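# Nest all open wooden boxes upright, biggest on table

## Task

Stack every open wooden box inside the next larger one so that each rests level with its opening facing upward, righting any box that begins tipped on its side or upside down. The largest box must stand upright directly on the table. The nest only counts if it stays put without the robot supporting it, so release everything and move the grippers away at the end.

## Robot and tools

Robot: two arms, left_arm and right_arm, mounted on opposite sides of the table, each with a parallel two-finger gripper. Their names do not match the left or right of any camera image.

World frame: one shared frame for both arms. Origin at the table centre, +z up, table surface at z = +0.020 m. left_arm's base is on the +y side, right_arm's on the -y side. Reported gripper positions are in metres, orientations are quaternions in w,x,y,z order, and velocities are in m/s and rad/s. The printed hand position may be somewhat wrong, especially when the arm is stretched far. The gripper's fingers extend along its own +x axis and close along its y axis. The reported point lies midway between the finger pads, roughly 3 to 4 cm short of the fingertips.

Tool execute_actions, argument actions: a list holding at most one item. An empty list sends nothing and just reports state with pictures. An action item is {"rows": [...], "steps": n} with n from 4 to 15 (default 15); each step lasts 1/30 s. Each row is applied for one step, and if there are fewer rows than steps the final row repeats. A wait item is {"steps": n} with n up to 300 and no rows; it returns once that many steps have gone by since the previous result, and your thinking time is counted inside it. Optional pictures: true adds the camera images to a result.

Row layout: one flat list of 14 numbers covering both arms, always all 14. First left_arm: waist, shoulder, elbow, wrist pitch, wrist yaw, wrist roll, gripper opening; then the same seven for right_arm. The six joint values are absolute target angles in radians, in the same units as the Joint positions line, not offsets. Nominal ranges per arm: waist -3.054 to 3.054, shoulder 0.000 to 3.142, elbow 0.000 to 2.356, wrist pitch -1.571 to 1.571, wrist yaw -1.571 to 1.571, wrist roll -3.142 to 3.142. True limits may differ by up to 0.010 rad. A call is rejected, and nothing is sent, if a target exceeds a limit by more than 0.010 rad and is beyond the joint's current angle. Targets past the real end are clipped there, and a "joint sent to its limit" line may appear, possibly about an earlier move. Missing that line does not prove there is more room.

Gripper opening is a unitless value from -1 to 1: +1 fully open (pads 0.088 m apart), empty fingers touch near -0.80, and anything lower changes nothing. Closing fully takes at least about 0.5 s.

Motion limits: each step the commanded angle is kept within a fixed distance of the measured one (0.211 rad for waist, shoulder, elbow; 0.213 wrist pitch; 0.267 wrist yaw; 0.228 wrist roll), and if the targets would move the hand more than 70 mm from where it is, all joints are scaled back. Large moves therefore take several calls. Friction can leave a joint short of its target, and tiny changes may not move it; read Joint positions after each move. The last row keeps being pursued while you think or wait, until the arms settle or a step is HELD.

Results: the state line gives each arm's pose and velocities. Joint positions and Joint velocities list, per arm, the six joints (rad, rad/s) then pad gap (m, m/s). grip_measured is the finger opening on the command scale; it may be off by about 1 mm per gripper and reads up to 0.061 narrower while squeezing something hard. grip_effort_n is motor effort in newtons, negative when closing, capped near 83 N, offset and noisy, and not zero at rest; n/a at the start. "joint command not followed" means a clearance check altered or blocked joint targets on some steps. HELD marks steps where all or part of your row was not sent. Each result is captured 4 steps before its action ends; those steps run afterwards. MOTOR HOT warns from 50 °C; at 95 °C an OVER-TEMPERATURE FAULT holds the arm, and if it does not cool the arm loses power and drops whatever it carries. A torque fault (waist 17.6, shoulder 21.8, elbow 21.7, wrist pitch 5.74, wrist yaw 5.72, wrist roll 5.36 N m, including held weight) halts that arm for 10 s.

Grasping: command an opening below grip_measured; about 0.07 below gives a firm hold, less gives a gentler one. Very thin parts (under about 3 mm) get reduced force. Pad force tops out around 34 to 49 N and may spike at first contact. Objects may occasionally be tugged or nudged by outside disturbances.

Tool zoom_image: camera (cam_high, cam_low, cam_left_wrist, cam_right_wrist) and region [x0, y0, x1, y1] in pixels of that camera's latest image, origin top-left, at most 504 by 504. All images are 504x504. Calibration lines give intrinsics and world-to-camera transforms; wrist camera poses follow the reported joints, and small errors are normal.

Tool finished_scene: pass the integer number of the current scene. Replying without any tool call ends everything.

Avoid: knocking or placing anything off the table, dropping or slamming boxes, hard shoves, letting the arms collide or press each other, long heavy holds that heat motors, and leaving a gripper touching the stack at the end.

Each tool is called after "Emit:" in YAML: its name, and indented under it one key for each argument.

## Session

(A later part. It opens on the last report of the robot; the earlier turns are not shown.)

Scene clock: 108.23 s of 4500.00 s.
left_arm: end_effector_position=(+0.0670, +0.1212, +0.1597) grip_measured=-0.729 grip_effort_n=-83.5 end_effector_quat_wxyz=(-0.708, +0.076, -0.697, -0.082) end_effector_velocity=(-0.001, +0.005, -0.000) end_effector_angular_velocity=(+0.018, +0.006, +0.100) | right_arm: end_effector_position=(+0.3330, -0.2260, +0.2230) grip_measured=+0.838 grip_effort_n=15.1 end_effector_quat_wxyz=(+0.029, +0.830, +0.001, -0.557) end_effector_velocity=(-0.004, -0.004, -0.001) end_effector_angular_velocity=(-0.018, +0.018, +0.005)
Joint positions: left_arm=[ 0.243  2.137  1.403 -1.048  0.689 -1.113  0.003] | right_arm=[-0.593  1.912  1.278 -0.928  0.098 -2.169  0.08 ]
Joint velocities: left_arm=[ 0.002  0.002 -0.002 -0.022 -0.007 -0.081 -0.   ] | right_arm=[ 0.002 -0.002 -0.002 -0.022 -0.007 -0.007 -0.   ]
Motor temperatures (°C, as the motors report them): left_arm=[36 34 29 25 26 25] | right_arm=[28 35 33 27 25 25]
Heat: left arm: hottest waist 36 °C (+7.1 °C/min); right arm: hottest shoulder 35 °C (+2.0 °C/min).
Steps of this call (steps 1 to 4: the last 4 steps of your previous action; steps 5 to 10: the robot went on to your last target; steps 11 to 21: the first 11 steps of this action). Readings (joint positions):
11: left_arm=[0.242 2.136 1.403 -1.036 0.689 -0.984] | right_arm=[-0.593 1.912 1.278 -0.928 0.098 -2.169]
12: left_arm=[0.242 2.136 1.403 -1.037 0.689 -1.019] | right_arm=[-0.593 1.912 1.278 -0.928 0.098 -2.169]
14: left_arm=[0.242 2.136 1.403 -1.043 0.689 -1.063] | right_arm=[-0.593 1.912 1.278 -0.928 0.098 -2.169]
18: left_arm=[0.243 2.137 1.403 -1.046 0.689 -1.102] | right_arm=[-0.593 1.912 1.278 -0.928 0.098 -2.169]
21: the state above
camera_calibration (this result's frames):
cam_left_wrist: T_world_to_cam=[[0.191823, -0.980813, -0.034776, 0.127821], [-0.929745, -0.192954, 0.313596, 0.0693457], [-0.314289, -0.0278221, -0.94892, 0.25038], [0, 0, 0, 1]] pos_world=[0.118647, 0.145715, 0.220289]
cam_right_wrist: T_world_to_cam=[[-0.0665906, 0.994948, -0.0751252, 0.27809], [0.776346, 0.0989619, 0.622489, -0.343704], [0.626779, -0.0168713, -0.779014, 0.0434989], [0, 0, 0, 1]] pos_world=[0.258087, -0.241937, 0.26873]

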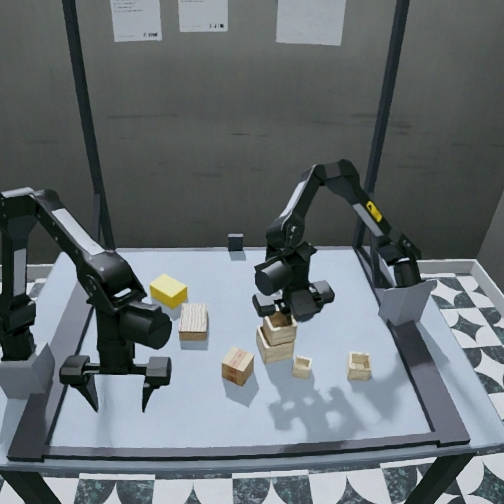

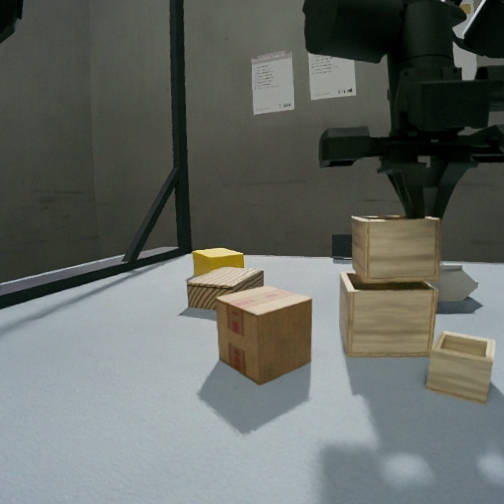

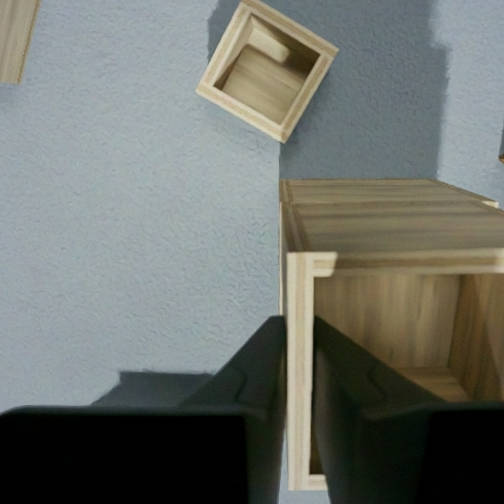

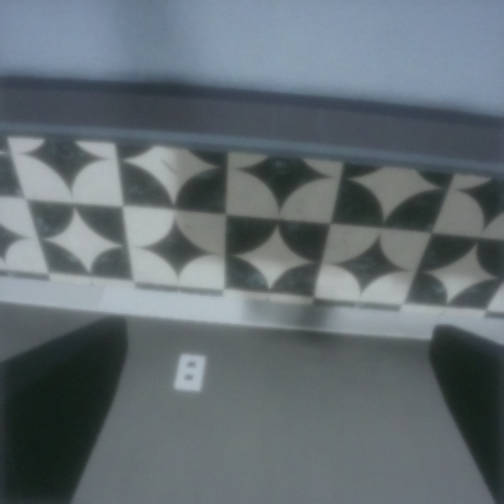

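Emit:
execute_actions:
  actions:
    - {"rows":[[0.226,2.137,1.424,-1.067,0.691,-1.12,-1,-0.593,1.912,1.278,-0.928,0.098,-2.169,0.84]]}
  pictures: true

Emit:
zoom_image:
  camera: "cam_left_wrist"
  region: [240, 130, 504, 330]

Scene clock: 108.97 s of 4500.00 s.
left_arm: end_effector_position=(+0.0607, +0.1186, +0.1573) grip_measured=-0.729 grip_effort_n=-83.5 end_effector_quat_wxyz=(-0.707, +0.070, -0.699, -0.086) end_effector_velocity=(-0.003, +0.002, +0.002) end_effector_angular_velocity=(+0.013, +0.000, +0.013) | right_arm: end_effector_position=(+0.3330, -0.2260, +0.2230) grip_measured=+0.838 grip_effort_n=14.7 end_effector_quat_wxyz=(+0.029, +0.830, +0.001, -0.557) end_effector_velocity=(-0.002, -0.007, -0.003) end_effector_angular_velocity=(-0.023, +0.023, -0.007)
Joint positions: left_arm=[ 0.225  2.137  1.414 -1.064  0.689 -1.122  0.003] | right_arm=[-0.593  1.912  1.278 -0.928  0.098 -2.169  0.08 ]
Joint velocities: left_arm=[-0.002 -0.007  0.002 -0.022 -0.007 -0.007  0.   ] | right_arm=[-0.007  0.002 -0.007 -0.022 -0.007 -0.007  0.   ]
Motor temperatures (°C, as the motors report them): left_arm=[36 33 29 25 26 25] | right_arm=[28 35 33 27 25 25]
Heat: left arm: hottest waist 36 °C (+7.0 °C/min); right arm: hottest shoulder 35 °C (+2.0 °C/min).
Steps of this call (steps 1 to 4: the last 4 steps of your previous action; steps 5 to 11: the robot went on to your last target; steps 12 to 22: the first 11 steps of this action). Readings (joint positions):
12: left_arm=[0.243 2.137 1.403 -1.050 0.689 -1.122] | right_arm=[-0.593 1.912 1.278 -0.928 0.098 -2.169]
13: left_arm=[0.242 2.137 1.405 -1.054 0.689 -1.122] | right_arm=[-0.593 1.912 1.278 -0.928 0.098 -2.169]
15: left_arm=[0.236 2.137 1.408 -1.059 0.689 -1.122] | right_arm=[-0.593 1.912 1.278 -0.928 0.098 -2.169]
19: left_arm=[0.226 2.137 1.414 -1.063 0.689 -1.122] | right_arm=[-0.593 1.912 1.278 -0.928 0.098 -2.169]
22: the state above
camera_calibration (this result's frames):
cam_left_wrist: T_world_to_cam=[[0.189554, -0.980567, -0.0505677, 0.129069], [-0.927996, -0.19574, 0.317033, 0.0634598], [-0.32077, -0.0131682, -0.947066, 0.244452], [0, 0, 0, 1]] pos_world=[0.112838, 0.142201, 0.21792]
cam_right_wrist: T_world_to_cam=[[-0.0665906, 0.994948, -0.0751252, 0.27809], [0.776346, 0.0989619, 0.622489, -0.343704], [0.626779, -0.0168713, -0.779014, 0.0434989], [0, 0, 0, 1]] pos_world=[0.258087, -0.241937, 0.26873]

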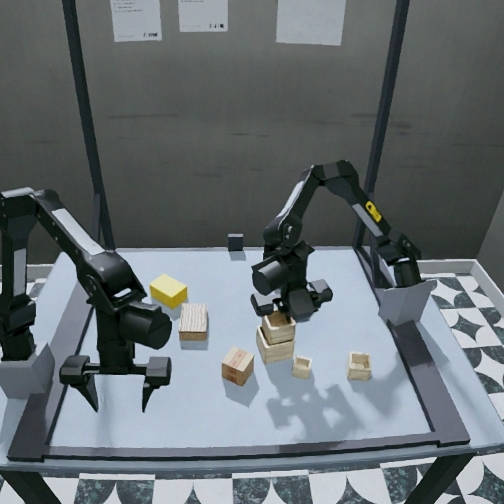

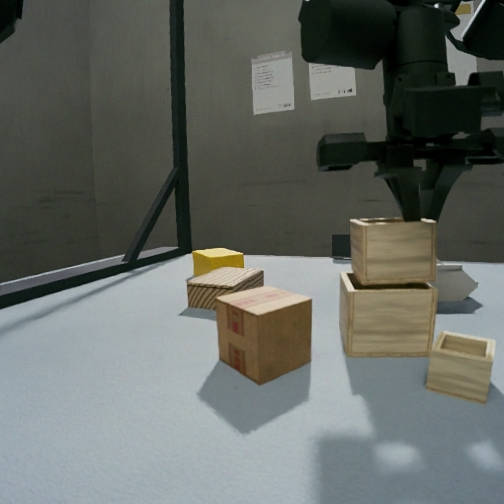

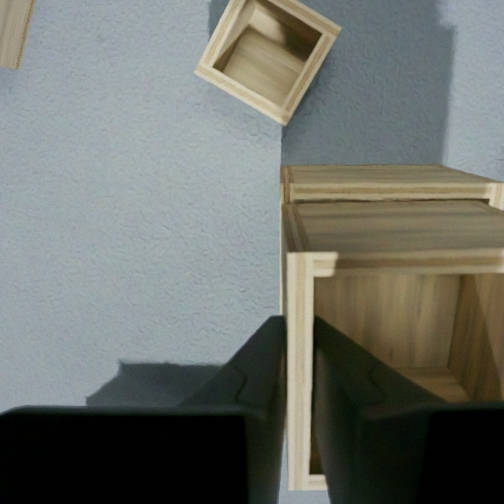

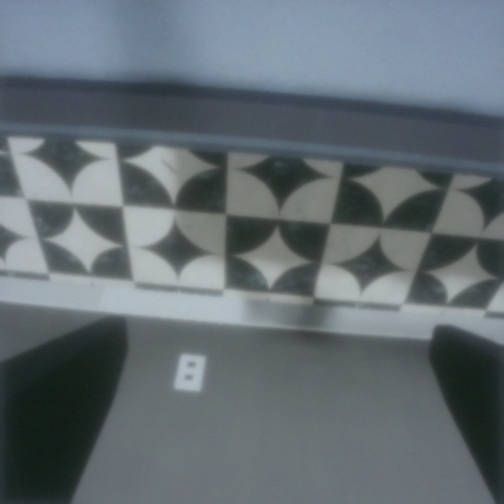

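Region (240, 130, 504, 330) of cam_left_wrist's 504x504 image, scaled by 1.909, with more detail than that image has; it fills the top 382 rows of this view, and the rest is white.

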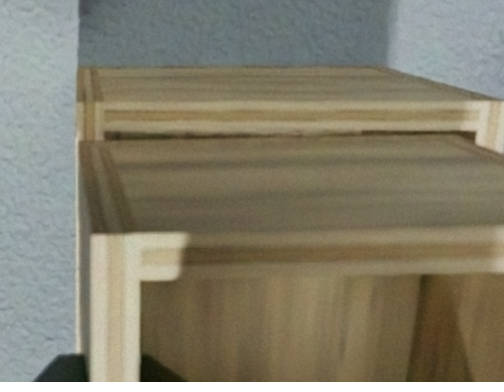

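Emit:
execute_actions:
  actions:
    - {"rows":[[0.221,2.158,1.452,-1.078,0.691,-1.12,-1,-0.593,1.912,1.278,-0.928,0.098,-2.169,0.84]]}
  pictures: true

Emit:
zoom_image:
  camera: "cam_left_wrist"
  region: [240, 130, 504, 330]

Scene clock: 109.50 s of 4500.00 s.
left_arm: end_effector_position=(+0.0609, +0.1131, +0.1587) grip_measured=-0.729 grip_effort_n=-83.5 end_effector_quat_wxyz=(-0.708, +0.068, -0.698, -0.083) end_effector_velocity=(-0.000, +0.005, -0.003) end_effector_angular_velocity=(+0.025, +0.010, +0.012) | right_arm: end_effector_position=(+0.3330, -0.2260, +0.2230) grip_measured=+0.838 grip_effort_n=15.1 end_effector_quat_wxyz=(+0.029, +0.830, +0.001, -0.557) end_effector_velocity=(-0.001, -0.005, +0.001) end_effector_angular_velocity=(-0.020, +0.003, -0.001)
Joint positions: left_arm=[ 0.22   2.147  1.442 -1.075  0.689 -1.122  0.003] | right_arm=[-0.593  1.912  1.278 -0.928  0.098 -2.169  0.08 ]
Joint velocities: left_arm=[-0.002  0.012  0.002 -0.022 -0.007  0.007 -0.   ] | right_arm=[-0.002 -0.007 -0.002 -0.022  0.007 -0.007 -0.   ]
Motor temperatures (°C, as the motors report them): left_arm=[36 33 29 25 26 25] | right_arm=[28 35 33 27 25 25]
Heat: left arm: hottest waist 36 °C (+6.1 °C/min); right arm: hottest shoulder 35 °C (+2.0 °C/min).
Steps of this call (steps 1 to 4: the last 4 steps of your previous action; step 5: the robot went on to your last target; steps 6 to 16: the first 11 steps of this action). Readings (joint positions):
6: left_arm=[0.225 2.137 1.418 -1.067 0.689 -1.122] | right_arm=[-0.593 1.912 1.278 -0.928 0.098 -2.169]
7: left_arm=[0.224 2.139 1.422 -1.071 0.689 -1.122] | right_arm=[-0.593 1.912 1.278 -0.928 0.098 -2.169]
9: left_arm=[0.222 2.143 1.432 -1.071 0.689 -1.122] | right_arm=[-0.593 1.912 1.278 -0.928 0.098 -2.169]
13: left_arm=[0.220 2.145 1.441 -1.075 0.689 -1.122] | right_arm=[-0.593 1.912 1.278 -0.928 0.098 -2.169]
16: the state above
camera_calibration (this result's frames):
cam_left_wrist: T_world_to_cam=[[0.182157, -0.982038, -0.0492054, 0.124052], [-0.930067, -0.188323, 0.315451, 0.0616272], [-0.319051, -0.0116973, -0.947665, 0.24553], [0, 0, 0, 1]] pos_world=[0.113057, 0.136302, 0.219344]
cam_right_wrist: T_world_to_cam=[[-0.0665906, 0.994948, -0.0751252, 0.27809], [0.776346, 0.0989619, 0.622489, -0.343704], [0.626779, -0.0168713, -0.779014, 0.0434989], [0, 0, 0, 1]] pos_world=[0.258087, -0.241937, 0.26873]

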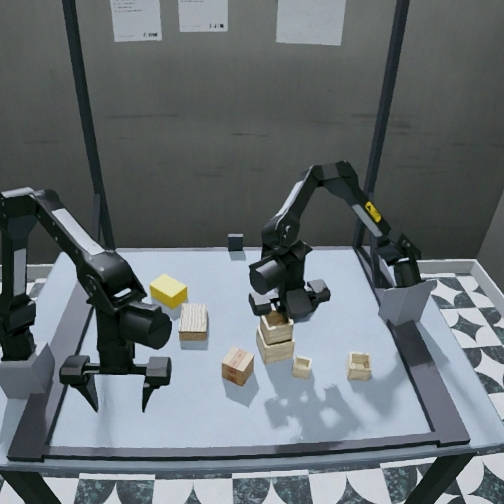

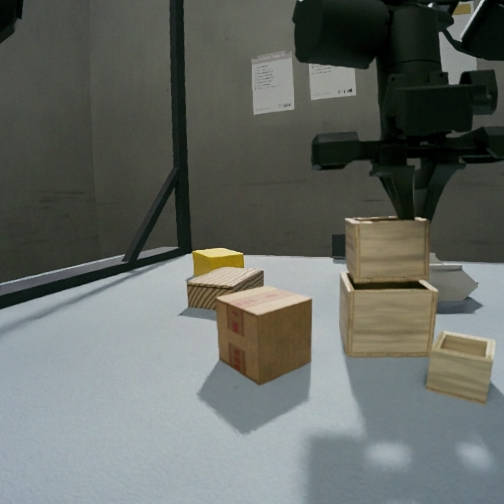

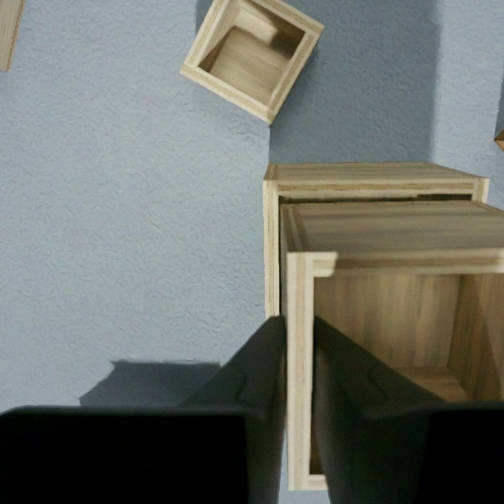

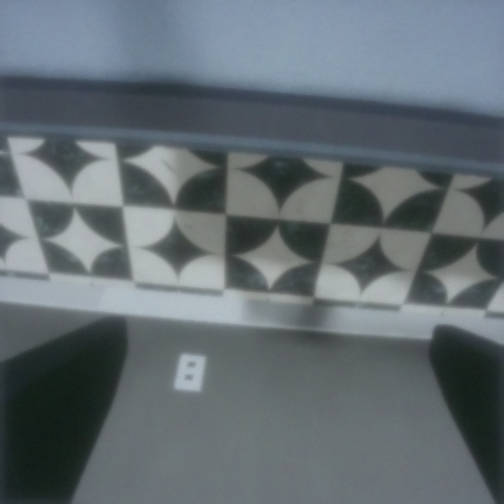

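Region (240, 130, 504, 330) of cam_left_wrist's 504x504 image, scaled by 1.909, with more detail than that image has; it fills the top 382 rows of this view, and the rest is white.

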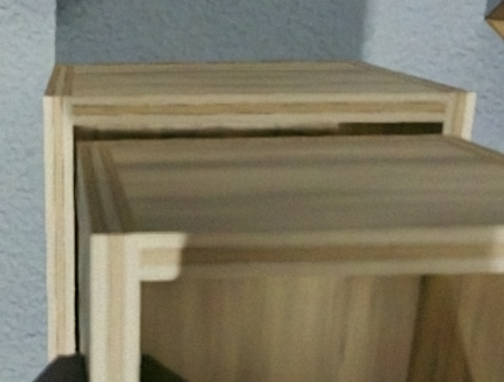

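Emit:
execute_actions:
  actions:
    - {"rows":[[0.204,2.164,1.428,-1.034,0.695,-1.135,-1,-0.593,1.912,1.278,-0.928,0.098,-2.169,0.84]],"steps":15}
  pictures: true

Emit:
zoom_image:
  camera: "cam_left_wrist"
  region: [200,100,504,360]

Scene clock: 110.50 s of 4500.00 s.
left_arm: end_effector_position=(+0.0616, +0.1093, +0.1520) grip_measured=-0.729 grip_effort_n=-83.5 end_effector_quat_wxyz=(-0.710, +0.064, -0.697, -0.074) end_effector_velocity=(-0.001, +0.001, -0.003) end_effector_angular_velocity=(-0.008, +0.003, +0.015) | right_arm: end_effector_position=(+0.3330, -0.2260, +0.2230) grip_measured=+0.838 grip_effort_n=14.7 end_effector_quat_wxyz=(+0.029, +0.830, +0.001, -0.557) end_effector_velocity=(+0.001, +0.001, -0.001) end_effector_angular_velocity=(+0.004, +0.005, +0.006)
Joint positions: left_arm=[ 0.205  2.154  1.435 -1.039  0.692 -1.131  0.003] | right_arm=[-0.593  1.912  1.278 -0.928  0.098 -2.169  0.08 ]
Joint velocities: left_arm=[-0.002 -0.007 -0.022  0.022  0.007 -0.022 -0.   ] | right_arm=[-0.002  0.002 -0.002  0.007 -0.007 -0.007 -0.   ]
Motor temperatures (°C, as the motors report them): left_arm=[36 33 29 25 26 25] | right_arm=[28 35 33 27 25 25]
Heat: left arm: hottest waist 36 °C (+6.1 °C/min); right arm: hottest shoulder 35 °C (+2.0 °C/min).
Steps of this call (steps 1 to 4: the last 4 steps of your previous action; steps 5 to 15: the robot went on to your last target; steps 16 to 19: nothing new was sent; steps 20 to 30: the first 11 steps of this action). Readings (joint positions):
20: left_arm=[0.220 2.149 1.443 -1.075 0.689 -1.122] | right_arm=[-0.593 1.912 1.278 -0.928 0.098 -2.169]
21: left_arm=[0.218 2.149 1.442 -1.066 0.689 -1.123] | right_arm=[-0.593 1.912 1.278 -0.928 0.098 -2.169]
23: left_arm=[0.212 2.151 1.441 -1.051 0.690 -1.126] | right_arm=[-0.593 1.912 1.278 -0.928 0.098 -2.169]
27: left_arm=[0.205 2.154 1.436 -1.043 0.691 -1.130] | right_arm=[-0.593 1.912 1.278 -0.928 0.098 -2.169]
30: the state above
camera_calibration (this result's frames):
cam_left_wrist: T_world_to_cam=[[0.165175, -0.98538, -0.0417577, 0.12011], [-0.934701, -0.16991, 0.312195, 0.0624708], [-0.314725, -0.0125358, -0.9491, 0.239496], [0, 0, 0, 1]] pos_world=[0.113928, 0.131971, 0.212818]
cam_right_wrist: T_world_to_cam=[[-0.0665906, 0.994948, -0.0751252, 0.27809], [0.776346, 0.0989619, 0.622489, -0.343704], [0.626779, -0.0168713, -0.779014, 0.0434989], [0, 0, 0, 1]] pos_world=[0.258087, -0.241937, 0.26873]

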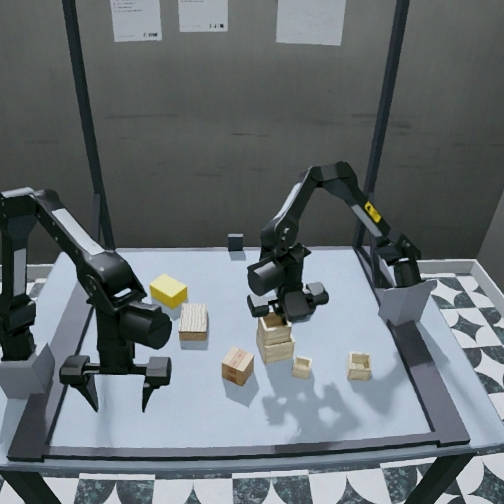

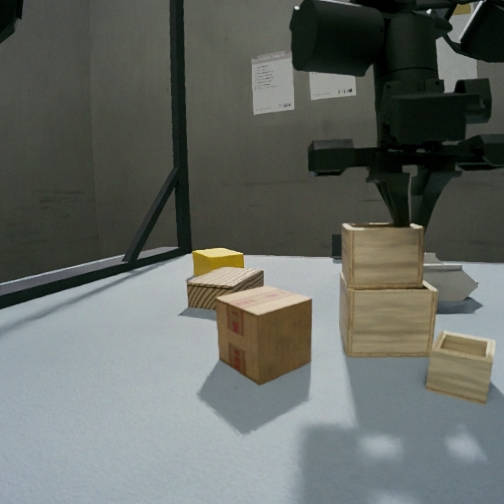

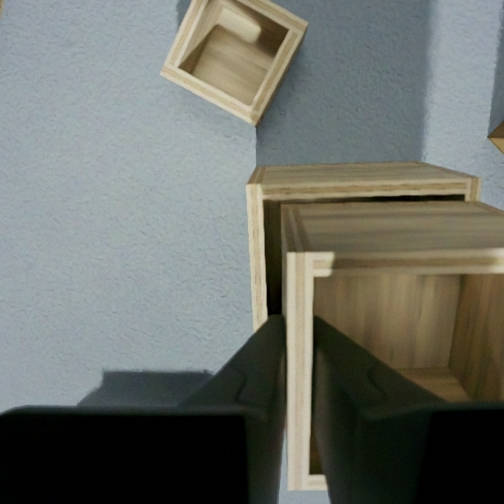

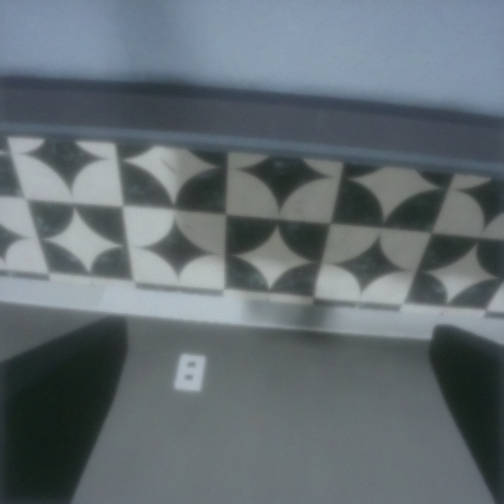

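Region (200, 100, 504, 360) of cam_left_wrist's 504x504 image, scaled by 1.658, with more detail than that image has; it fills the top 431 rows of this view, and the rest is white.

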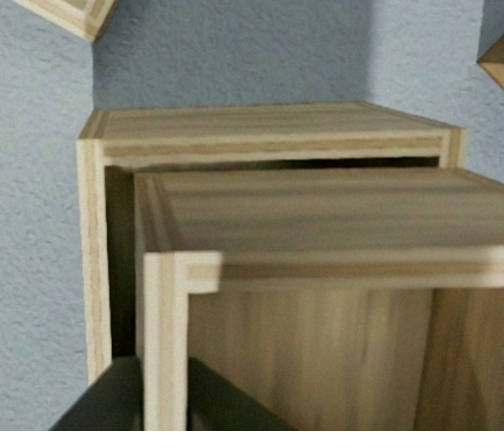

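Looks okay; continue.

Emit:
execute_actions:
  actions:
    - {"rows":[[0.182,2.172,1.398,-0.975,0.70,-1.152,-1,-0.593,1.912,1.278,-0.928,0.098,-2.169,0.84]],"steps":15}
  pictures: true

Emit:
zoom_image:
  camera: "cam_left_wrist"
  region: [200,100,504,360]

Scene clock: 111.00 s of 4500.00 s.
left_arm: end_effector_position=(+0.0649, +0.1053, +0.1473) grip_measured=-0.729 grip_effort_n=-83.5 end_effector_quat_wxyz=(-0.711, +0.071, -0.697, -0.060) end_effector_velocity=(-0.001, +0.002, -0.003) end_effector_angular_velocity=(+0.010, -0.003, +0.004) | right_arm: end_effector_position=(+0.3330, -0.2260, +0.2230) grip_measured=+0.838 grip_effort_n=15.1 end_effector_quat_wxyz=(+0.029, +0.830, +0.001, -0.557) end_effector_velocity=(+0.005, -0.002, +0.000) end_effector_angular_velocity=(-0.001, -0.007, -0.006)
Joint positions: left_arm=[ 0.201  2.154  1.414 -0.978  0.706 -1.147  0.003] | right_arm=[-0.593  1.912  1.278 -0.928  0.098 -2.169  0.08 ]
Joint velocities: left_arm=[-0.007 -0.002 -0.012  0.007 -0.007 -0.007 -0.   ] | right_arm=[-0.012  0.002 -0.002  0.007  0.007 -0.007 -0.   ]
Motor temperatures (°C, as the motors report them): left_arm=[35 33 29 25 26 25] | right_arm=[28 35 33 27 25 25]
Heat: left arm: hottest waist 35 °C (+5.0 °C/min); right arm: hottest shoulder 35 °C (+2.0 °C/min).
Steps of this call (steps 1 to 4: the last 4 steps of your previous action; steps 5 to 15: the first 11 steps of this action). Readings (joint positions):
5: left_arm=[0.205 2.154 1.431 -1.032 0.693 -1.133] | right_arm=[-0.593 1.912 1.278 -0.928 0.098 -2.169]
6: left_arm=[0.204 2.154 1.426 -1.017 0.695 -1.137] | right_arm=[-0.593 1.912 1.278 -0.928 0.098 -2.169]
8: left_arm=[0.203 2.154 1.419 -0.999 0.701 -1.142] | right_arm=[-0.593 1.912 1.278 -0.928 0.098 -2.169]
12: left_arm=[0.202 2.154 1.415 -0.983 0.704 -1.146] | right_arm=[-0.593 1.912 1.278 -0.928 0.098 -2.169]
15: the state above
camera_calibration (this result's frames):
cam_left_wrist: T_world_to_cam=[[0.153541, -0.988075, -0.011562, 0.112026], [-0.93841, -0.149469, 0.311521, 0.0645562], [-0.309534, -0.0369815, -0.950169, 0.238339], [0, 0, 0, 1]] pos_world=[0.117154, 0.129153, 0.207647]
cam_right_wrist: T_world_to_cam=[[-0.0665906, 0.994948, -0.0751252, 0.27809], [0.776346, 0.0989619, 0.622489, -0.343704], [0.626779, -0.0168713, -0.779014, 0.0434989], [0, 0, 0, 1]] pos_world=[0.258087, -0.241937, 0.26873]

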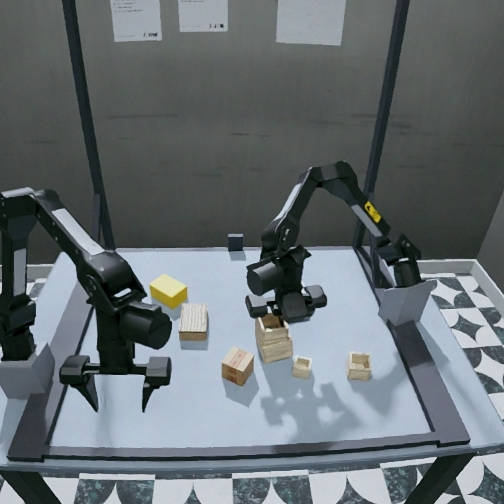

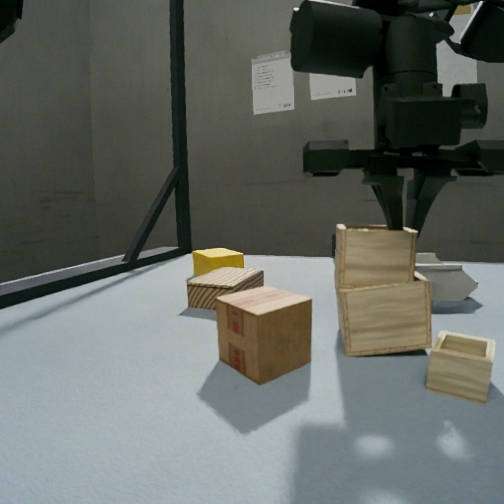

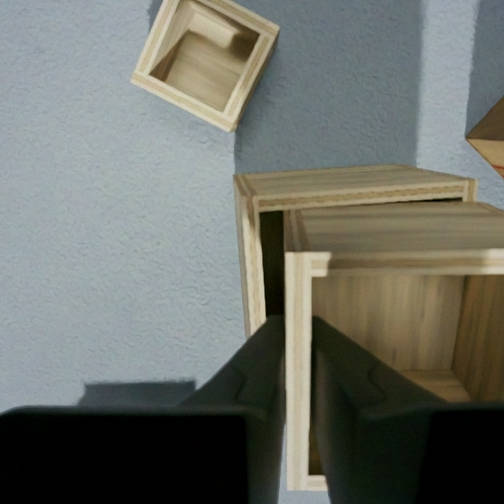

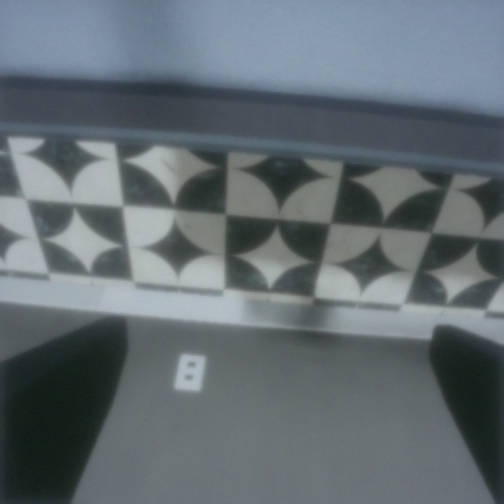

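Region (200, 100, 504, 360) of cam_left_wrist's 504x504 image, scaled by 1.658, with more detail than that image has; it fills the top 431 rows of this view, and the rest is white.

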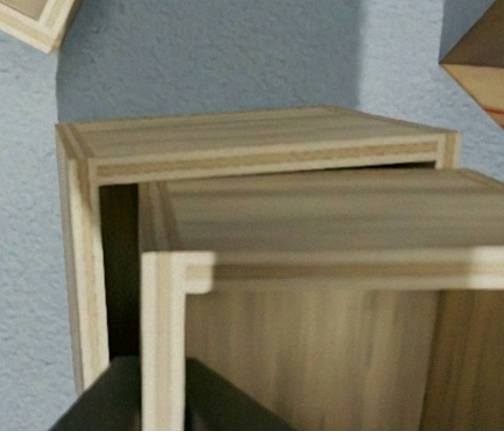

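Emit:
execute_actions:
  actions:
    - {"rows":[[0.175,2.145,1.425,-1.03,0.697,-1.125,-1,-0.593,1.912,1.278,-0.928,0.098,-2.169,0.84]],"steps":15}
  pictures: true

Emit:
zoom_image:
  camera: "cam_left_wrist"
  region: [200,100,504,360]

Scene clock: 111.57 s of 4500.00 s.
left_arm: end_effector_position=(+0.0612, +0.1094, +0.1499) grip_measured=-0.729 grip_effort_n=-83.5 end_effector_quat_wxyz=(-0.711, +0.063, -0.697, -0.071) end_effector_velocity=(-0.004, +0.001, +0.000) end_effector_angular_velocity=(+0.017, +0.002, -0.019) | right_arm: end_effector_position=(+0.3330, -0.2260, +0.2230) grip_measured=+0.838 grip_effort_n=15.6 end_effector_quat_wxyz=(+0.029, +0.830, +0.001, -0.557) end_effector_velocity=(+0.000, +0.001, +0.000) end_effector_angular_velocity=(+0.002, +0.003, +0.021)
Joint positions: left_arm=[ 0.201  2.149  1.424 -1.022  0.693 -1.133  0.003] | right_arm=[-0.593  1.912  1.278 -0.928  0.098 -2.169  0.08 ]
Joint velocities: left_arm=[-0.007 -0.002  0.007 -0.022 -0.007  0.022 -0.   ] | right_arm=[-0.002 -0.002 -0.002  0.007 -0.007 -0.022 -0.   ]
Motor temperatures (°C, as the motors report them): left_arm=[35 33 29 25 26 25] | right_arm=[28 35 33 27 25 25]
Heat: left arm: hottest waist 35 °C (+5.0 °C/min); right arm: hottest shoulder 35 °C (+2.0 °C/min).
Steps of this call (steps 1 to 4: the last 4 steps of your previous action; steps 5 to 6: the robot went on to your last target; steps 7 to 17: the first 11 steps of this action). Readings (joint positions):
7: left_arm=[0.201 2.153 1.414 -0.977 0.706 -1.148] | right_arm=[-0.593 1.912 1.278 -0.928 0.098 -2.169]
8: left_arm=[0.201 2.153 1.417 -0.988 0.705 -1.145] | right_arm=[-0.593 1.912 1.278 -0.928 0.098 -2.169]
10: left_arm=[0.201 2.152 1.420 -1.005 0.698 -1.141] | right_arm=[-0.593 1.912 1.278 -0.928 0.098 -2.169]
14: left_arm=[0.201 2.150 1.422 -1.019 0.693 -1.135] | right_arm=[-0.593 1.912 1.278 -0.928 0.098 -2.169]
17: the state above
camera_calibration (this result's frames):
cam_left_wrist: T_world_to_cam=[[0.158792, -0.986566, -0.038385, 0.120281], [-0.936618, -0.162823, 0.310219, 0.062425], [-0.312302, -0.0133082, -0.94989, 0.237439], [0, 0, 0, 1]] pos_world=[0.113521, 0.131989, 0.210792]
cam_right_wrist: T_world_to_cam=[[-0.0665906, 0.994948, -0.0751252, 0.27809], [0.776346, 0.0989619, 0.622489, -0.343704], [0.626779, -0.0168713, -0.779014, 0.0434989], [0, 0, 0, 1]] pos_world=[0.258087, -0.241937, 0.26873]

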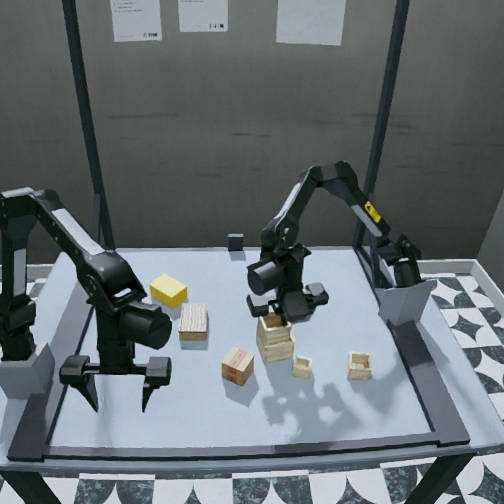

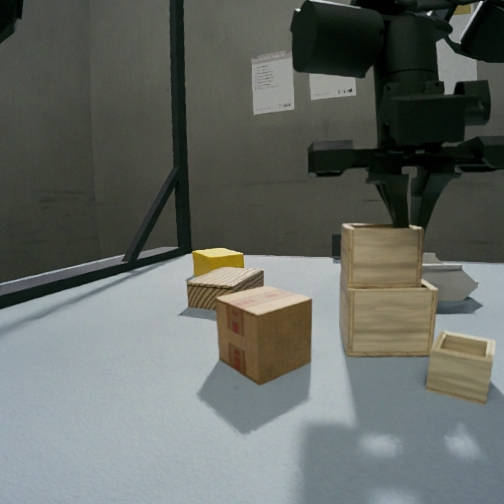

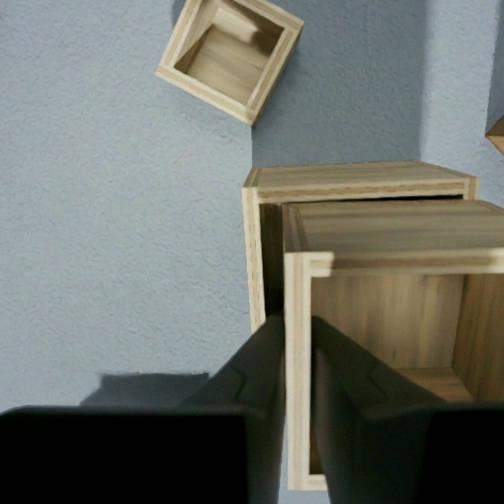

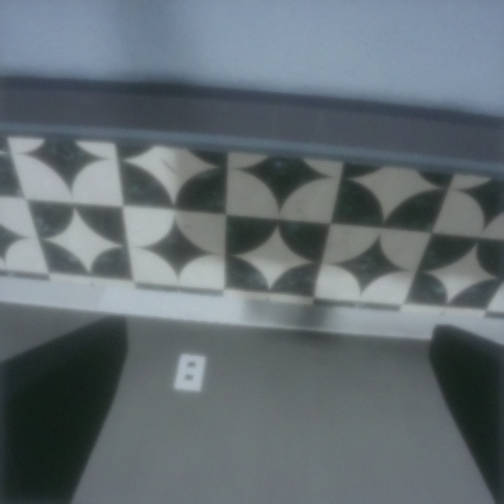

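Region (200, 100, 504, 360) of cam_left_wrist's 504x504 image, scaled by 1.658, with more detail than that image has; it fills the top 431 rows of this view, and the rest is white.

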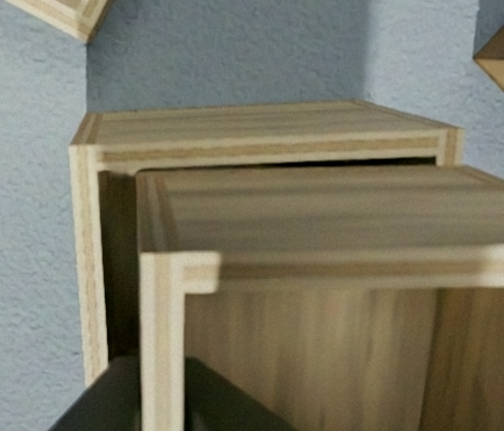

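Emit:
execute_actions:
  actions:
    - {"rows":[[0.15,2.145,1.415,-1.03,0.697,-1.15,-1,-0.593,1.912,1.278,-0.928,0.098,-2.169,0.84]],"steps":15}
  pictures: true

Emit:
zoom_image:
  camera: "cam_left_wrist"
  region: [200,100,504,360]

Scene clock: 112.07 s of 4500.00 s.
left_arm: end_effector_position=(+0.0566, +0.1078, +0.1495) grip_measured=-0.729 grip_effort_n=-83.5 end_effector_quat_wxyz=(+0.712, -0.062, +0.696, +0.074) end_effector_velocity=(-0.003, +0.001, -0.000) end_effector_angular_velocity=(+0.010, -0.003, +0.003) | right_arm: end_effector_position=(+0.3330, -0.2260, +0.2230) grip_measured=+0.838 grip_effort_n=14.7 end_effector_quat_wxyz=(+0.029, +0.830, +0.001, -0.557) end_effector_velocity=(+0.003, +0.001, +0.001) end_effector_angular_velocity=(+0.000, -0.010, +0.005)
Joint positions: left_arm=[ 0.189  2.141  1.425 -1.026  0.69  -1.148  0.003] | right_arm=[-0.593  1.912  1.278 -0.928  0.098 -2.169  0.08 ]
Joint velocities: left_arm=[-0.007 -0.007 -0.002 -0.007 -0.007 -0.007 -0.   ] | right_arm=[-0.002  0.002  0.002  0.007  0.007 -0.007 -0.   ]
Motor temperatures (°C, as the motors report them): left_arm=[35 33 29 25 26 25] | right_arm=[28 35 33 27 25 25]
Heat: left arm: hottest waist 35 °C (+5.1 °C/min); right arm: hottest shoulder 35 °C (+2.0 °C/min).
Steps of this call (steps 1 to 4: the last 4 steps of your previous action; steps 5 to 15: the first 11 steps of this action). Readings (joint positions):
5: left_arm=[0.201 2.149 1.425 -1.024 0.692 -1.132] | right_arm=[-0.593 1.912 1.278 -0.928 0.098 -2.169]
6: left_arm=[0.199 2.149 1.425 -1.025 0.690 -1.134] | right_arm=[-0.593 1.912 1.278 -0.928 0.098 -2.169]
8: left_arm=[0.194 2.146 1.425 -1.026 0.690 -1.141] | right_arm=[-0.593 1.912 1.278 -0.928 0.098 -2.169]
12: left_arm=[0.189 2.141 1.425 -1.026 0.690 -1.147] | right_arm=[-0.593 1.912 1.278 -0.928 0.098 -2.169]
15: the state above
camera_calibration (this result's frames):
cam_left_wrist: T_world_to_cam=[[0.161321, -0.985963, -0.0430322, 0.119872], [-0.937017, -0.166708, 0.306934, 0.0588611], [-0.309799, -0.009193, -0.950758, 0.235115], [0, 0, 0, 1]] pos_world=[0.108654, 0.130164, 0.210629]
cam_right_wrist: T_world_to_cam=[[-0.0665906, 0.994948, -0.0751252, 0.27809], [0.776346, 0.0989619, 0.622489, -0.343704], [0.626779, -0.0168713, -0.779014, 0.0434989], [0, 0, 0, 1]] pos_world=[0.258087, -0.241937, 0.26873]

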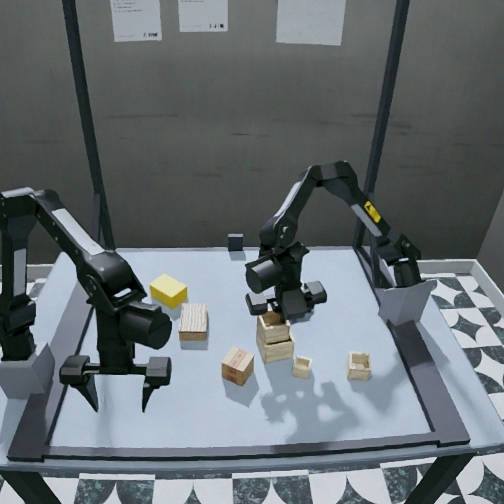

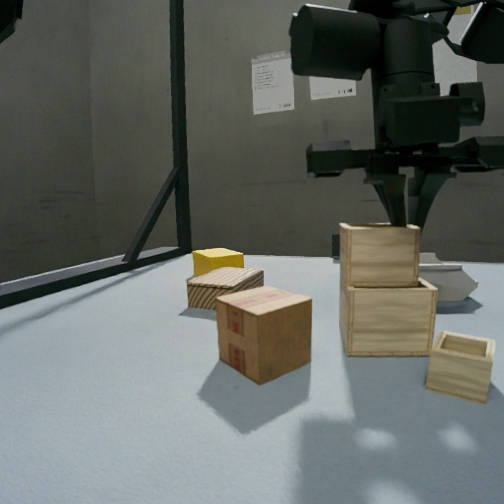

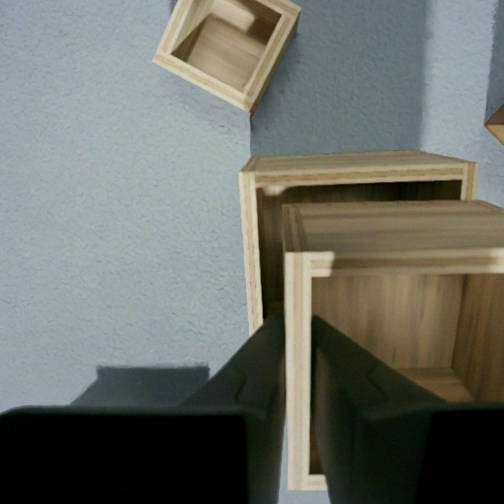

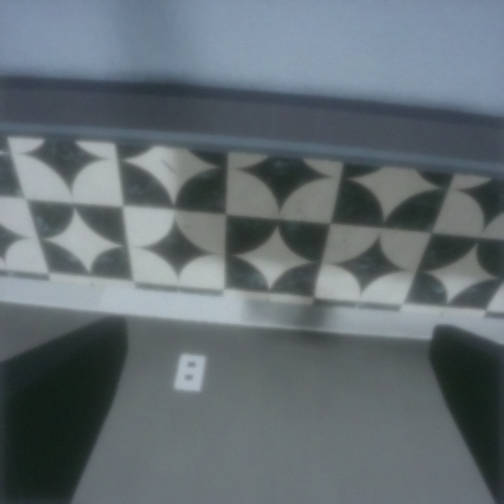

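Region (200, 100, 504, 360) of cam_left_wrist's 504x504 image, scaled by 1.658, with more detail than that image has; it fills the top 431 rows of this view, and the rest is white.

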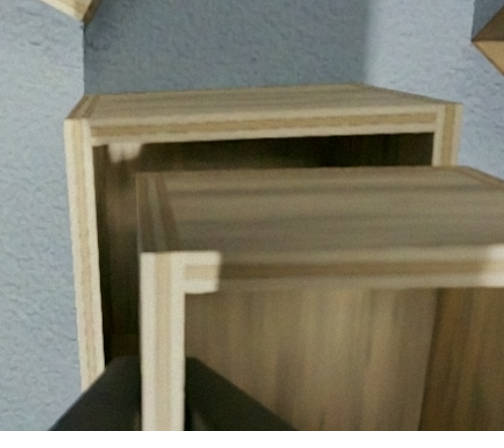

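Emit:
execute_actions:
  actions:
    - {"rows":[[0.18,2.155,1.385,-0.975,0.697,-1.165,-1,-0.593,1.912,1.278,-0.928,0.098,-2.169,0.84]],"steps":15}
  pictures: true

Emit:
zoom_image:
  camera: "cam_left_wrist"
  region: [200,100,504,360]

Scene clock: 112.60 s of 4500.00 s.
left_arm: end_effector_position=(+0.0592, +0.1093, +0.1480) grip_measured=-0.729 grip_effort_n=-83.5 end_effector_quat_wxyz=(-0.709, +0.073, -0.698, -0.069) end_effector_velocity=(+0.001, -0.002, -0.002) end_effector_angular_velocity=(-0.028, +0.008, -0.006) | right_arm: end_effector_position=(+0.3330, -0.2260, +0.2230) grip_measured=+0.838 grip_effort_n=14.2 end_effector_quat_wxyz=(+0.029, +0.830, +0.001, -0.557) end_effector_velocity=(-0.001, -0.000, +0.001) end_effector_angular_velocity=(-0.006, +0.008, +0.019)
Joint positions: left_arm=[ 0.198  2.137  1.399 -0.993  0.706 -1.158  0.003] | right_arm=[-0.593  1.912  1.278 -0.928  0.098 -2.169  0.08 ]
Joint velocities: left_arm=[ 0.002 -0.002 -0.017  0.037  0.022 -0.007 -0.   ] | right_arm=[-0.002 -0.002  0.002 -0.007 -0.007 -0.022 -0.   ]
Motor temperatures (°C, as the motors report them): left_arm=[35 33 29 25 26 25] | right_arm=[28 35 33 27 25 25]
Heat: left arm: hottest waist 35 °C (+5.0 °C/min); right arm: hottest shoulder 35 °C (+2.0 °C/min).
Steps of this call (steps 1 to 4: the last 4 steps of your previous action; step 5: the robot went on to your last target; steps 6 to 16: the first 11 steps of this action). Readings (joint positions):
6: left_arm=[0.189 2.141 1.423 -1.024 0.690 -1.151] | right_arm=[-0.593 1.912 1.278 -0.928 0.098 -2.169]
7: left_arm=[0.191 2.141 1.418 -1.015 0.690 -1.153] | right_arm=[-0.593 1.912 1.278 -0.928 0.098 -2.169]
9: left_arm=[0.196 2.140 1.410 -1.006 0.701 -1.155] | right_arm=[-0.593 1.912 1.278 -0.928 0.098 -2.169]
13: left_arm=[0.197 2.138 1.402 -0.996 0.704 -1.158] | right_arm=[-0.593 1.912 1.278 -0.928 0.098 -2.169]
16: the state above
camera_calibration (this result's frames):
cam_left_wrist: T_world_to_cam=[[0.170221, -0.985152, -0.0223818, 0.117195], [-0.933619, -0.1685, 0.316169, 0.0606588], [-0.315246, -0.0329226, -0.948439, 0.237065], [0, 0, 0, 1]] pos_world=[0.111417, 0.13348, 0.208287]
cam_right_wrist: T_world_to_cam=[[-0.0665906, 0.994948, -0.0751252, 0.27809], [0.776346, 0.0989619, 0.622489, -0.343704], [0.626779, -0.0168713, -0.779014, 0.0434989], [0, 0, 0, 1]] pos_world=[0.258087, -0.241937, 0.26873]

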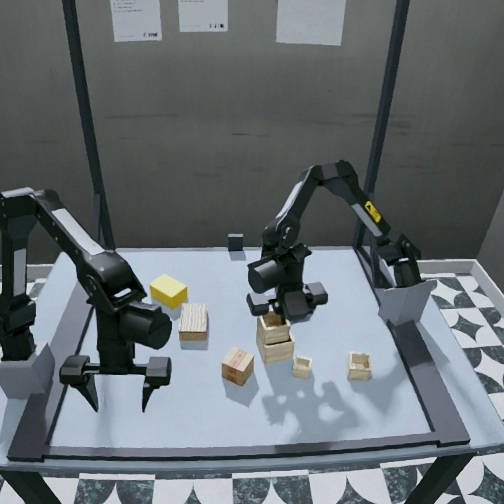

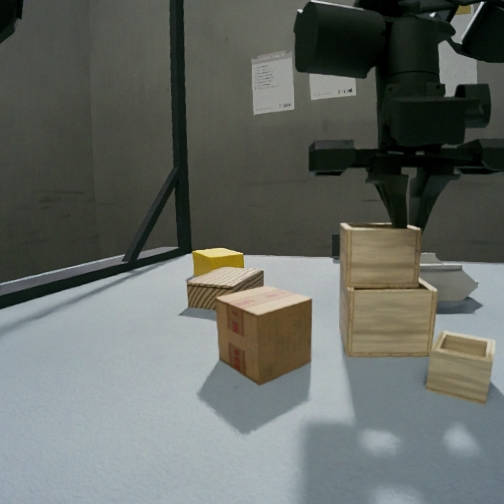

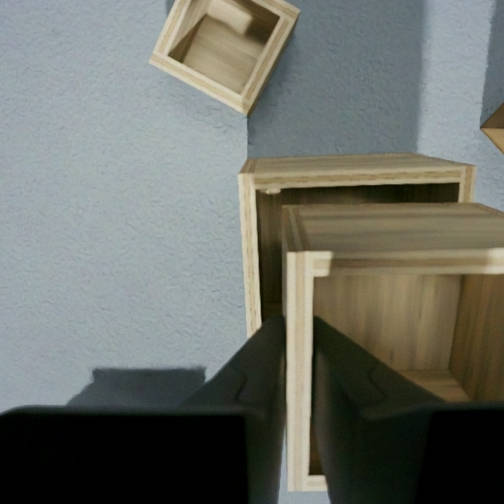

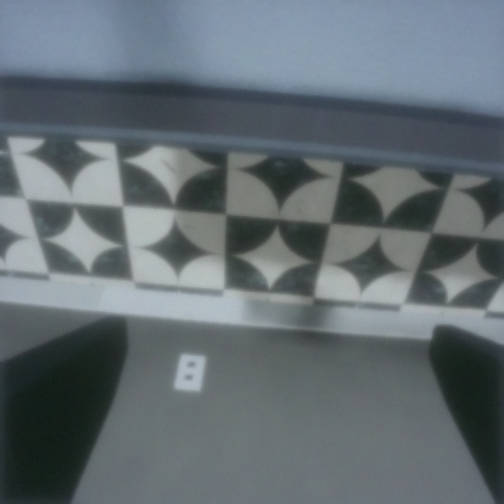

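Region (200, 100, 504, 360) of cam_left_wrist's 504x504 image, scaled by 1.658, with more detail than that image has; it fills the top 431 rows of this view, and the rest is white.

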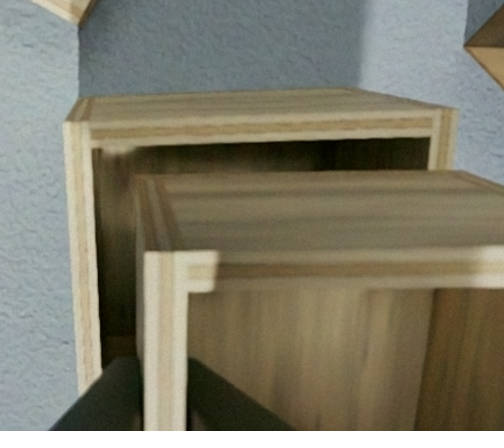

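Emit:
execute_actions:
  actions:
    - {"rows":[[0.14,2.165,1.37,-0.935,0.70,-1.175,-1,-0.593,1.912,1.278,-0.928,0.098,-2.169,0.84]],"steps":15}
  pictures: true

Emit:
zoom_image:
  camera: "cam_left_wrist"
  region: [200,100,504,360]

Scene clock: 113.20 s of 4500.00 s.
left_arm: end_effector_position=(+0.0616, +0.1072, +0.1466) grip_measured=-0.729 grip_effort_n=-83.5 end_effector_quat_wxyz=(-0.712, +0.077, -0.695, -0.061) end_effector_velocity=(-0.004, -0.003, -0.002) end_effector_angular_velocity=(-0.013, +0.017, +0.011) | right_arm: end_effector_position=(+0.3330, -0.2260, +0.2230) grip_measured=+0.838 grip_effort_n=14.7 end_effector_quat_wxyz=(+0.029, +0.830, +0.001, -0.557) end_effector_velocity=(-0.001, -0.006, -0.000) end_effector_angular_velocity=(-0.018, +0.005, -0.016)
Joint positions: left_arm=[ 0.197  2.133  1.387 -0.958  0.706 -1.17   0.003] | right_arm=[-0.593  1.912  1.278 -0.928  0.098 -2.169  0.08 ]
Joint velocities: left_arm=[-0.007 -0.002 -0.002  0.007  0.022 -0.022 -0.   ] | right_arm=[-0.002 -0.002 -0.002 -0.022  0.007  0.007 -0.   ]
Motor temperatures (°C, as the motors report them): left_arm=[35 33 29 25 26 25] | right_arm=[28 35 33 27 25 25]
Heat: left arm: hottest waist 35 °C (+5.1 °C/min); right arm: hottest shoulder 35 °C (+2.0 °C/min).
Steps of this call (steps 1 to 4: the last 4 steps of your previous action; steps 5 to 7: the robot went on to your last target; steps 8 to 18: the first 11 steps of this action). Readings (joint positions):
8: left_arm=[0.198 2.136 1.396 -0.988 0.707 -1.160] | right_arm=[-0.593 1.912 1.278 -0.928 0.098 -2.169]
9: left_arm=[0.198 2.136 1.393 -0.980 0.707 -1.163] | right_arm=[-0.593 1.912 1.278 -0.928 0.098 -2.169]
11: left_arm=[0.197 2.135 1.391 -0.971 0.707 -1.166] | right_arm=[-0.593 1.912 1.278 -0.928 0.098 -2.169]
15: left_arm=[0.197 2.134 1.388 -0.961 0.706 -1.169] | right_arm=[-0.593 1.912 1.278 -0.928 0.098 -2.169]
18: the state above
camera_calibration (this result's frames):
cam_left_wrist: T_world_to_cam=[[0.163907, -0.986464, -0.0047875, 0.112655], [-0.937966, -0.157348, 0.308967, 0.063143], [-0.305538, -0.0461513, -0.951061, 0.237627], [0, 0, 0, 1]] pos_world=[0.113365, 0.132032, 0.207028]
cam_right_wrist: T_world_to_cam=[[-0.0665906, 0.994948, -0.0751252, 0.27809], [0.776346, 0.0989619, 0.622489, -0.343704], [0.626779, -0.0168713, -0.779014, 0.0434989], [0, 0, 0, 1]] pos_world=[0.258087, -0.241937, 0.26873]

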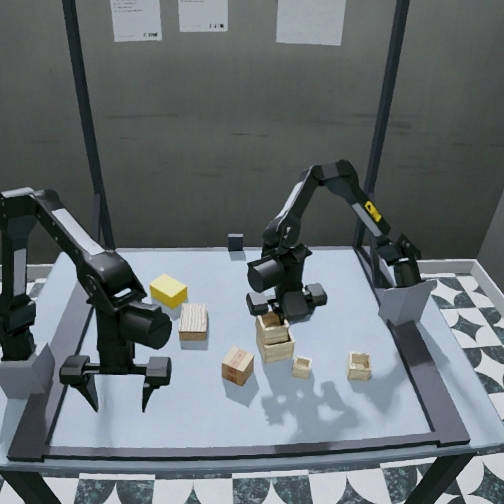

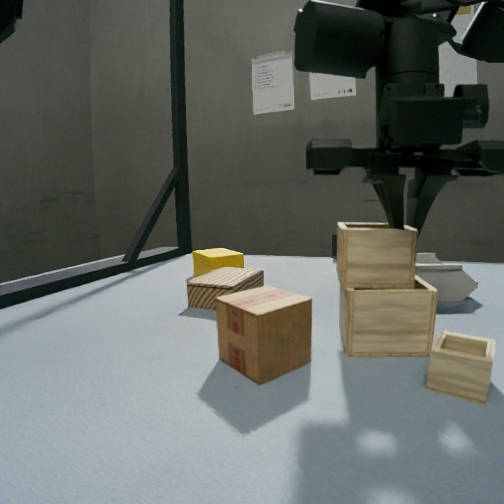

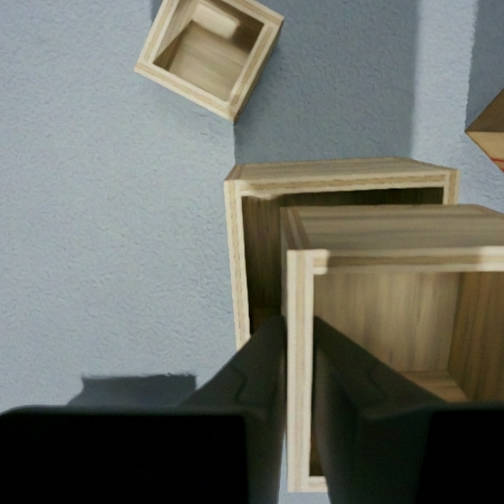

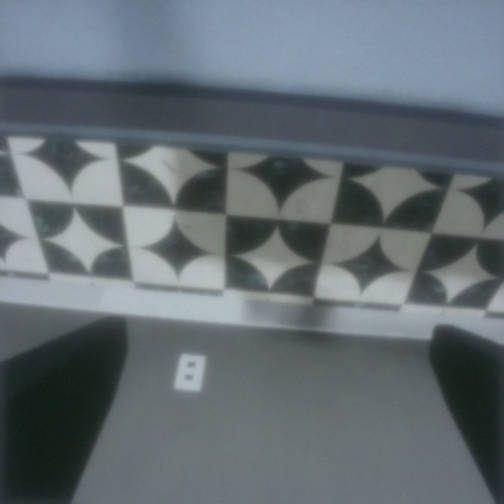

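Region (200, 100, 504, 360) of cam_left_wrist's 504x504 image, scaled by 1.658, with more detail than that image has; it fills the top 431 rows of this view, and the rest is white.

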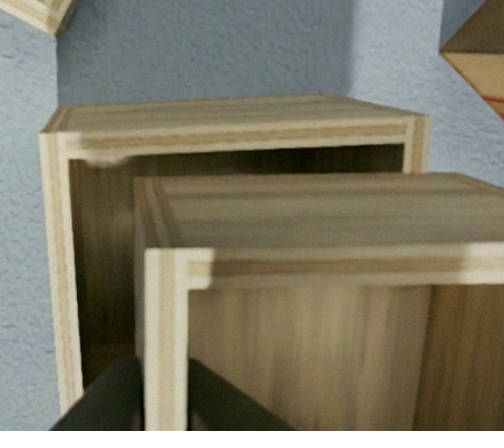

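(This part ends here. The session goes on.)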